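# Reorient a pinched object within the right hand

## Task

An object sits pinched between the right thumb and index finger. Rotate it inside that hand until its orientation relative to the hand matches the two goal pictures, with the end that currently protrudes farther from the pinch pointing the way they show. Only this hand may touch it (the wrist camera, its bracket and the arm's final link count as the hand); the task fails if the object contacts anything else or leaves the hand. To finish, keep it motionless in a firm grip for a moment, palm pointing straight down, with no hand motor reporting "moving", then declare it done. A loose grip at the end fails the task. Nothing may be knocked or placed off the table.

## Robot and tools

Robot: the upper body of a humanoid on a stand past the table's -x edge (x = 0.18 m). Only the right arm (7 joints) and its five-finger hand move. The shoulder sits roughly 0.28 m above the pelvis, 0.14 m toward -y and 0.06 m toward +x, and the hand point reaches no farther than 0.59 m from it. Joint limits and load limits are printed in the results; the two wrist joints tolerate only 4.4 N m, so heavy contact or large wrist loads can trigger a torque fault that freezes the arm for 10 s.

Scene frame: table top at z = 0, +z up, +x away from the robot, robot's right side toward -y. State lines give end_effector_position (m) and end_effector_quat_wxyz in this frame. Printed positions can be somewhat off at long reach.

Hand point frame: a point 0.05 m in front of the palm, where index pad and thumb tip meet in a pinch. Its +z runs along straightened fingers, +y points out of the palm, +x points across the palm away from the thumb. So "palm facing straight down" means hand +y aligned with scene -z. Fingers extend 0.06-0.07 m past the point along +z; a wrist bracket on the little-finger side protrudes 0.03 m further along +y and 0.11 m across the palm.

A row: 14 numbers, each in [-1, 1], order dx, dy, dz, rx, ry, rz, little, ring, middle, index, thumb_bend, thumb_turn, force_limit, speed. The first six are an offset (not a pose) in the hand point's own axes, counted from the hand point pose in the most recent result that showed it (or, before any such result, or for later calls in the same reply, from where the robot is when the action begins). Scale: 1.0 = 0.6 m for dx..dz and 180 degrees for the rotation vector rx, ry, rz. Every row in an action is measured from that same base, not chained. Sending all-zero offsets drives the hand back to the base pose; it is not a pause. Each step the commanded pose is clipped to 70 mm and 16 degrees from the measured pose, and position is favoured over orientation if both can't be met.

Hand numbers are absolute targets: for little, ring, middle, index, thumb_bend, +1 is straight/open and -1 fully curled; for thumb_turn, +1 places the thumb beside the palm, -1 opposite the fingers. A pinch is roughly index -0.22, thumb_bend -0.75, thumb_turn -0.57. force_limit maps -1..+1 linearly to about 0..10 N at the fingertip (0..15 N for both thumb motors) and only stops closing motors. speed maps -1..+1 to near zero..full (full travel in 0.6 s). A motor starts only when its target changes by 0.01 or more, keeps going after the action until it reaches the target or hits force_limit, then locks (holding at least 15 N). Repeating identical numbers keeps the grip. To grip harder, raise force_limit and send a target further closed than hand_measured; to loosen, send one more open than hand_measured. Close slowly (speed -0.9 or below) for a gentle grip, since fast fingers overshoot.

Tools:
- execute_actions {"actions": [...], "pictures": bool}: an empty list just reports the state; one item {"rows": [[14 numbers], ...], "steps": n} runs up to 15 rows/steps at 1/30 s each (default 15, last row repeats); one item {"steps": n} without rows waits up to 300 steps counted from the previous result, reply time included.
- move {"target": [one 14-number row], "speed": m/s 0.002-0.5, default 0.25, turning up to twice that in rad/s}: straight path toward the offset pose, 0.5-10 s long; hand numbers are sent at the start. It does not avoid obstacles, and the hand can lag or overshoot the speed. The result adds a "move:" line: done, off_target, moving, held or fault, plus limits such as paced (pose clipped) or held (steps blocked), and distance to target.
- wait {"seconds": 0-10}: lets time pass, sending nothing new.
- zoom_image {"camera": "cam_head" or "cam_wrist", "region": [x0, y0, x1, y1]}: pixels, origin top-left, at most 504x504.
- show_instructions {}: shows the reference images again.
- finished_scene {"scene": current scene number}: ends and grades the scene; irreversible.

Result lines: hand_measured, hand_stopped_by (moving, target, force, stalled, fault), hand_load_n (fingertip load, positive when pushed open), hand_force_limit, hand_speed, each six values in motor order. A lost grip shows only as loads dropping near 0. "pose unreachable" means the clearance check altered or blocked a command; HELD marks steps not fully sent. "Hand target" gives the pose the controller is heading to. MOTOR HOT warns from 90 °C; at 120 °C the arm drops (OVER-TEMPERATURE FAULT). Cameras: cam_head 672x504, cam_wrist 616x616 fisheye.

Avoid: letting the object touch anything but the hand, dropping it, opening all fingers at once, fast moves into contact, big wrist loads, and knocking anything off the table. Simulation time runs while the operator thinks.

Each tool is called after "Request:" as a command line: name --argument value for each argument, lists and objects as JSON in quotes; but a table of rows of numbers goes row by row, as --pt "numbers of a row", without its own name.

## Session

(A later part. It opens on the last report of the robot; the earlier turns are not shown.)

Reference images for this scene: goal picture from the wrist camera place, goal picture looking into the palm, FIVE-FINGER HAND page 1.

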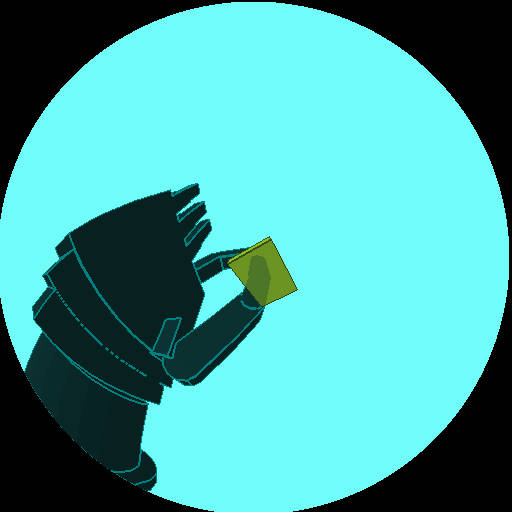

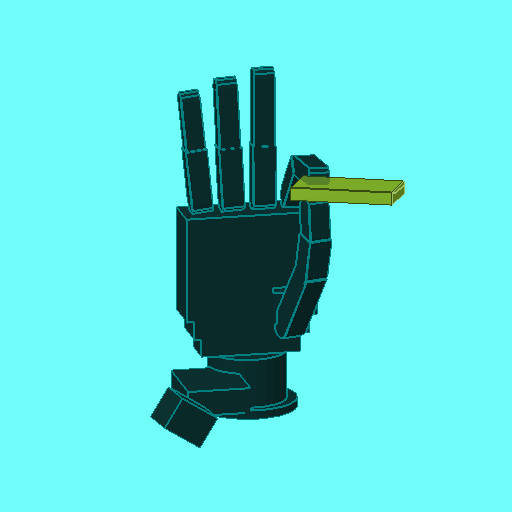

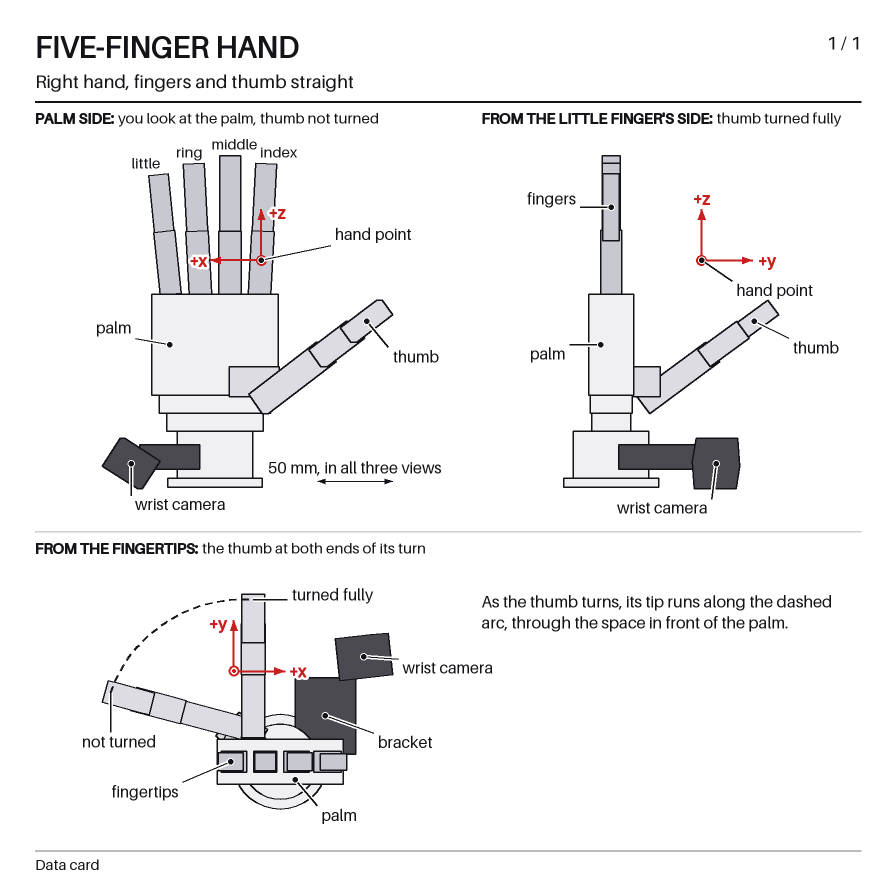

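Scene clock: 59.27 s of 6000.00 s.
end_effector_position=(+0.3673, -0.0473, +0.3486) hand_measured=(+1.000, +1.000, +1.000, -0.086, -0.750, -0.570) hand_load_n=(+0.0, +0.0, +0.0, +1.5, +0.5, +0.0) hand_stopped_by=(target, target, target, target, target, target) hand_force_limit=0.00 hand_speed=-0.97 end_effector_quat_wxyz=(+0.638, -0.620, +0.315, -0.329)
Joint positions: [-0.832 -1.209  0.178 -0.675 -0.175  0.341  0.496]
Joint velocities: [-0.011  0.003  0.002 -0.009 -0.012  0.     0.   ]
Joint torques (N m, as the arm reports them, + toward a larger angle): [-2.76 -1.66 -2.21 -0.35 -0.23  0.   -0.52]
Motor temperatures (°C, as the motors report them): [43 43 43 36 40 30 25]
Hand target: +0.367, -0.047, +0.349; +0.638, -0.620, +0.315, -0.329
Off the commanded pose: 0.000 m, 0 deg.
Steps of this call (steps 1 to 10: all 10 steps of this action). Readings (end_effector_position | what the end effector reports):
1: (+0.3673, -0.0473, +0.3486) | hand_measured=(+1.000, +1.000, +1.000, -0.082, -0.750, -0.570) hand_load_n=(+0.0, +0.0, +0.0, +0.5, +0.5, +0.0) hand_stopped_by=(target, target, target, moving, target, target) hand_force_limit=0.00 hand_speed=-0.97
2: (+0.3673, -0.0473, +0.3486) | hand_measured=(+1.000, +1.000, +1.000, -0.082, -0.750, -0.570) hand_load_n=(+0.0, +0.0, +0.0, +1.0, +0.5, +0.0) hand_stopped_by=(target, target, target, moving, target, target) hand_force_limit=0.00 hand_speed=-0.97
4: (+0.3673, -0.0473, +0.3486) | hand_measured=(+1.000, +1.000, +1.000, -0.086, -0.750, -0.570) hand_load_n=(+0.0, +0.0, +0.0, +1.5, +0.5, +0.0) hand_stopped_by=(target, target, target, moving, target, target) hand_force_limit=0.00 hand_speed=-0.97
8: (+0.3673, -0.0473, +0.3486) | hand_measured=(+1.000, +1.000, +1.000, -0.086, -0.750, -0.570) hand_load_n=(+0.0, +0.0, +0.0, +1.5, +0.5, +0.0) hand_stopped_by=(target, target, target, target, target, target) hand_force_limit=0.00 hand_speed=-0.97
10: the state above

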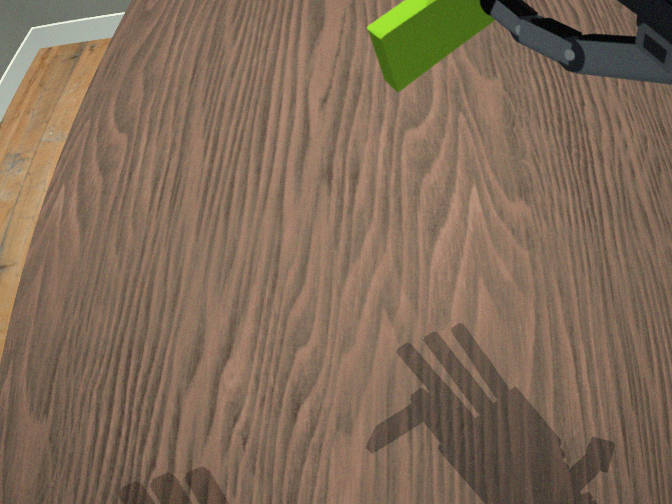

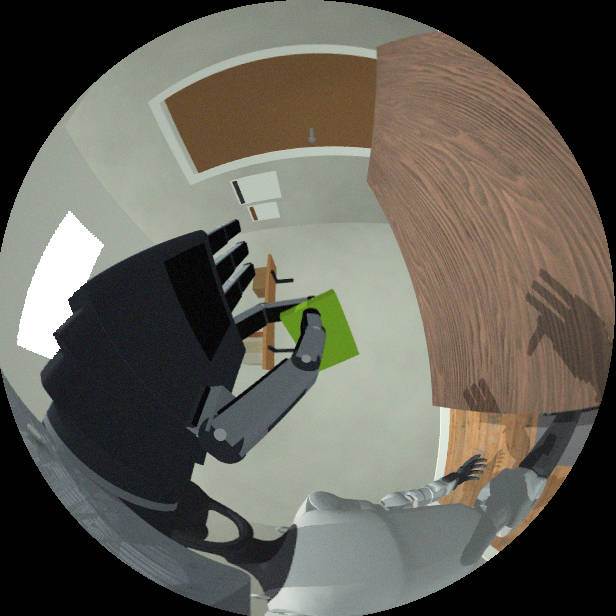

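Request:
execute_actions --actions '[{"rows":[[0,0,0,0,0,0,1,1,1,-0.080,-0.75,-0.57,0,-0.98]],"steps":6}]' --pictures false

Request:
execute_actions --actions '[{"rows":[[0,0,0,0,0,0,1,1,1,-0.13,-0.75,-0.57,0.5,-0.97]],"steps":15}]' --pictures false

Request:
wait --seconds 1.5

Request:
zoom_image --camera "cam_wrist" --region '[220,220,420,420]'

Scene clock: 64.60 s of 6000.00 s.
end_effector_position=(+0.3673, -0.0473, +0.3486) hand_measured=(+1.000, +1.000, +1.000, -0.082, -0.750, -0.570) hand_load_n=(+0.0, +0.0, +0.0, +0.5, +0.5, +0.0) hand_stopped_by=(target, target, target, moving, target, target) hand_force_limit=0.00 hand_speed=-0.98 end_effector_quat_wxyz=(+0.638, -0.620, +0.315, -0.329)
Joint positions: [-0.832 -1.209  0.178 -0.675 -0.175  0.341  0.496]
Joint velocities: [ 0.005  0.005 -0.014  0.    -0.005  0.     0.   ]
Joint torques (N m, as the arm reports them, + toward a larger angle): [-2.58 -1.96 -2.12 -0.31 -0.15  0.01 -0.56]
Motor temperatures (°C, as the motors report them): [43 43 43 36 40 30 25]
Hand target: +0.367, -0.047, +0.349; +0.638, -0.620, +0.315, -0.329
Off the commanded pose: 0.000 m, 0 deg.
Steps of this call (steps 1 to 90: nothing new was sent; then 2.13 s passed at rest; steps 91 to 96: all 6 steps of this action). Readings (end_effector_position | what the end effector reports):
91: (+0.3673, -0.0473, +0.3486) | hand_measured=(+1.000, +1.000, +1.000, -0.086, -0.750, -0.570) hand_load_n=(+0.0, +0.0, +0.0, +1.5, +0.5, +0.0) hand_stopped_by=(target, target, target, moving, target, target) hand_force_limit=0.00 hand_speed=-0.98
92: (+0.3673, -0.0473, +0.3486) | hand_measured=(+1.000, +1.000, +1.000, -0.086, -0.750, -0.570) hand_load_n=(+0.0, +0.0, +0.0, +1.5, +0.5, +0.0) hand_stopped_by=(target, target, target, moving, target, target) hand_force_limit=0.00 hand_speed=-0.98
94: (+0.3673, -0.0473, +0.3486) | hand_measured=(+1.000, +1.000, +1.000, -0.084, -0.750, -0.570) hand_load_n=(+0.0, +0.0, +0.0, +1.0, +0.5, +0.0) hand_stopped_by=(target, target, target, moving, target, target) hand_force_limit=0.00 hand_speed=-0.98
96: the state above

Scene clock: 65.10 s of 6000.00 s.
end_effector_position=(+0.3673, -0.0473, +0.3486) hand_measured=(+1.000, +1.000, +1.000, -0.102, -0.750, -0.570) hand_load_n=(+0.0, +0.0, +0.0, +8.0, +1.0, -0.5) hand_stopped_by=(target, target, target, force, target, target) hand_force_limit=0.50 hand_speed=-0.97 end_effector_quat_wxyz=(+0.638, -0.620, +0.315, -0.329)
Joint positions: [-0.832 -1.209  0.178 -0.675 -0.175  0.341  0.496]
Joint velocities: [-0.003  0.006  0.009  0.006  0.002  0.     0.   ]
Joint torques (N m, as the arm reports them, + toward a larger angle): [-2.82 -1.71 -2.17 -0.27 -0.11 -0.01 -0.55]
Motor temperatures (°C, as the motors report them): [43 43 43 36 40 30 25]
Hand target: +0.367, -0.047, +0.349; +0.638, -0.620, +0.315, -0.329
Off the commanded pose: 0.000 m, 0 deg.
Steps of this call (steps 1 to 15: all 15 steps of this action). Readings (end_effector_position | what the end effector reports):
1: (+0.3673, -0.0473, +0.3486) | hand_measured=(+1.000, +1.000, +1.000, -0.082, -0.750, -0.570) hand_load_n=(+0.0, +0.0, +0.0, +0.5, +0.5, +0.0) hand_stopped_by=(target, target, target, moving, target, target) hand_force_limit=0.50 hand_speed=-0.97
2: (+0.3673, -0.0473, +0.3486) | hand_measured=(+1.000, +1.000, +1.000, -0.082, -0.750, -0.570) hand_load_n=(+0.0, +0.0, +0.0, +0.5, +0.5, +0.0) hand_stopped_by=(target, target, target, moving, target, target) hand_force_limit=0.50 hand_speed=-0.97
4: (+0.3673, -0.0473, +0.3486) | hand_measured=(+1.000, +1.000, +1.000, -0.086, -0.750, -0.570) hand_load_n=(+0.0, +0.0, +0.0, +1.5, +0.5, +0.0) hand_stopped_by=(target, target, target, moving, target, target) hand_force_limit=0.50 hand_speed=-0.97
8: (+0.3673, -0.0473, +0.3486) | hand_measured=(+1.000, +1.000, +1.000, -0.092, -0.750, -0.570) hand_load_n=(+0.0, +0.0, +0.0, +3.5, +0.5, +0.0) hand_stopped_by=(target, target, target, moving, target, target) hand_force_limit=0.50 hand_speed=-0.97
15: the state above

Scene clock: 66.60 s of 6000.00 s.
end_effector_position=(+0.3673, -0.0473, +0.3486) hand_measured=(+1.000, +1.000, +1.000, -0.102, -0.750, -0.570) hand_load_n=(+0.0, +0.0, +0.0, +7.5, +1.0, -0.5) hand_stopped_by=(target, target, target, force, target, target) hand_force_limit=0.50 hand_speed=-0.97 end_effector_quat_wxyz=(+0.638, -0.620, +0.315, -0.329)
Joint positions: [-0.832 -1.209  0.178 -0.675 -0.175  0.341  0.496]
Joint velocities: [0.    0.011 0.    0.    0.017 0.    0.   ]
Joint torques (N m, as the arm reports them, + toward a larger angle): [-2.69 -1.78 -2.29 -0.29 -0.32  0.02 -0.56]
Motor temperatures (°C, as the motors report them): [43 43 43 36 40 30 25]
Hand target: +0.367, -0.047, +0.349; +0.638, -0.620, +0.315, -0.329
Off the commanded pose: 0.000 m, 0 deg.
Steps of this call (steps 1 to 45: nothing new was sent). Readings (end_effector_position | what the end effector reports):
1: (+0.3673, -0.0473, +0.3486) | hand_measured=(+1.000, +1.000, +1.000, -0.102, -0.750, -0.570) hand_load_n=(+0.0, +0.0, +0.0, +8.0, +1.0, -0.5) hand_stopped_by=(target, target, target, force, target, target) hand_force_limit=0.50 hand_speed=-0.97
2: (+0.3673, -0.0473, +0.3486) | hand_measured=(+1.000, +1.000, +1.000, -0.102, -0.750, -0.570) hand_load_n=(+0.0, +0.0, +0.0, +7.5, +1.0, -0.5) hand_stopped_by=(target, target, target, force, target, target) hand_force_limit=0.50 hand_speed=-0.97
4: (+0.3673, -0.0473, +0.3486) | hand_measured=(+1.000, +1.000, +1.000, -0.102, -0.750, -0.570) hand_load_n=(+0.0, +0.0, +0.0, +7.5, +1.0, -0.5) hand_stopped_by=(target, target, target, force, target, target) hand_force_limit=0.50 hand_speed=-0.97
8: (+0.3673, -0.0473, +0.3486) | hand_measured=(+1.000, +1.000, +1.000, -0.102, -0.750, -0.570) hand_load_n=(+0.0, +0.0, +0.0, +7.5, +1.0, -0.5) hand_stopped_by=(target, target, target, force, target, target) hand_force_limit=0.50 hand_speed=-0.97
45: the state above

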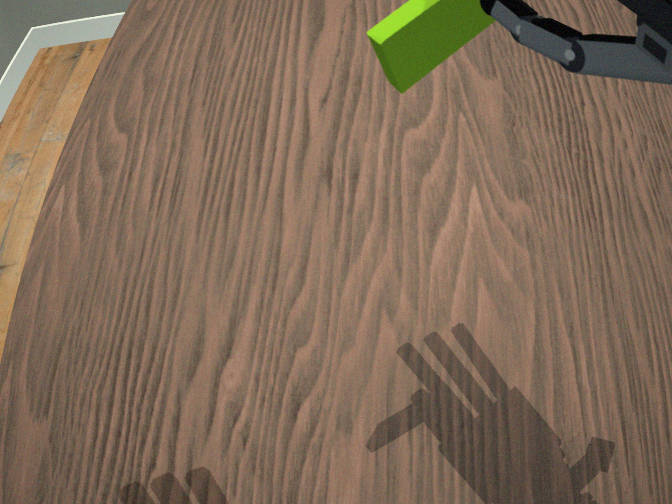

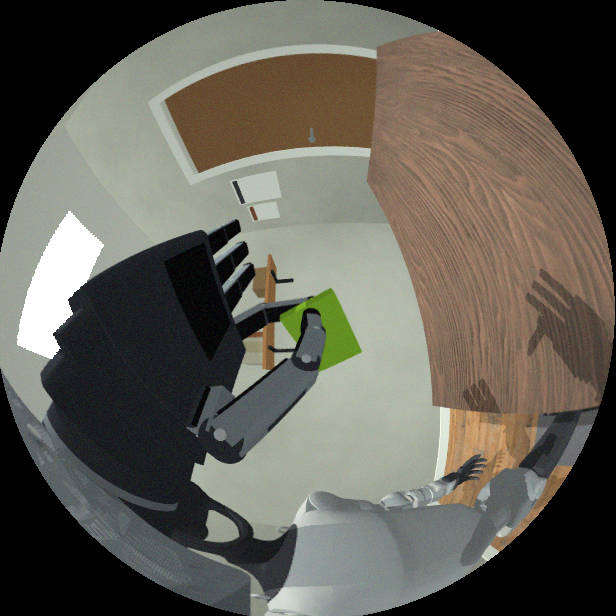

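Region (220, 220, 420, 420) of cam_wrist's 616x616 image, scaled by 2.520, with more detail than that image has.

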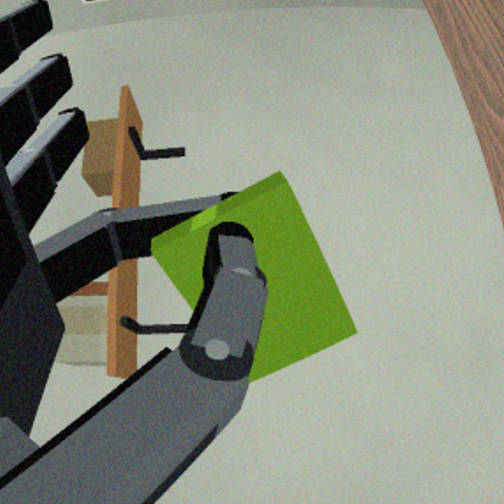

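Request:
finished_scene --scene 2

The scene is finished: the task was done.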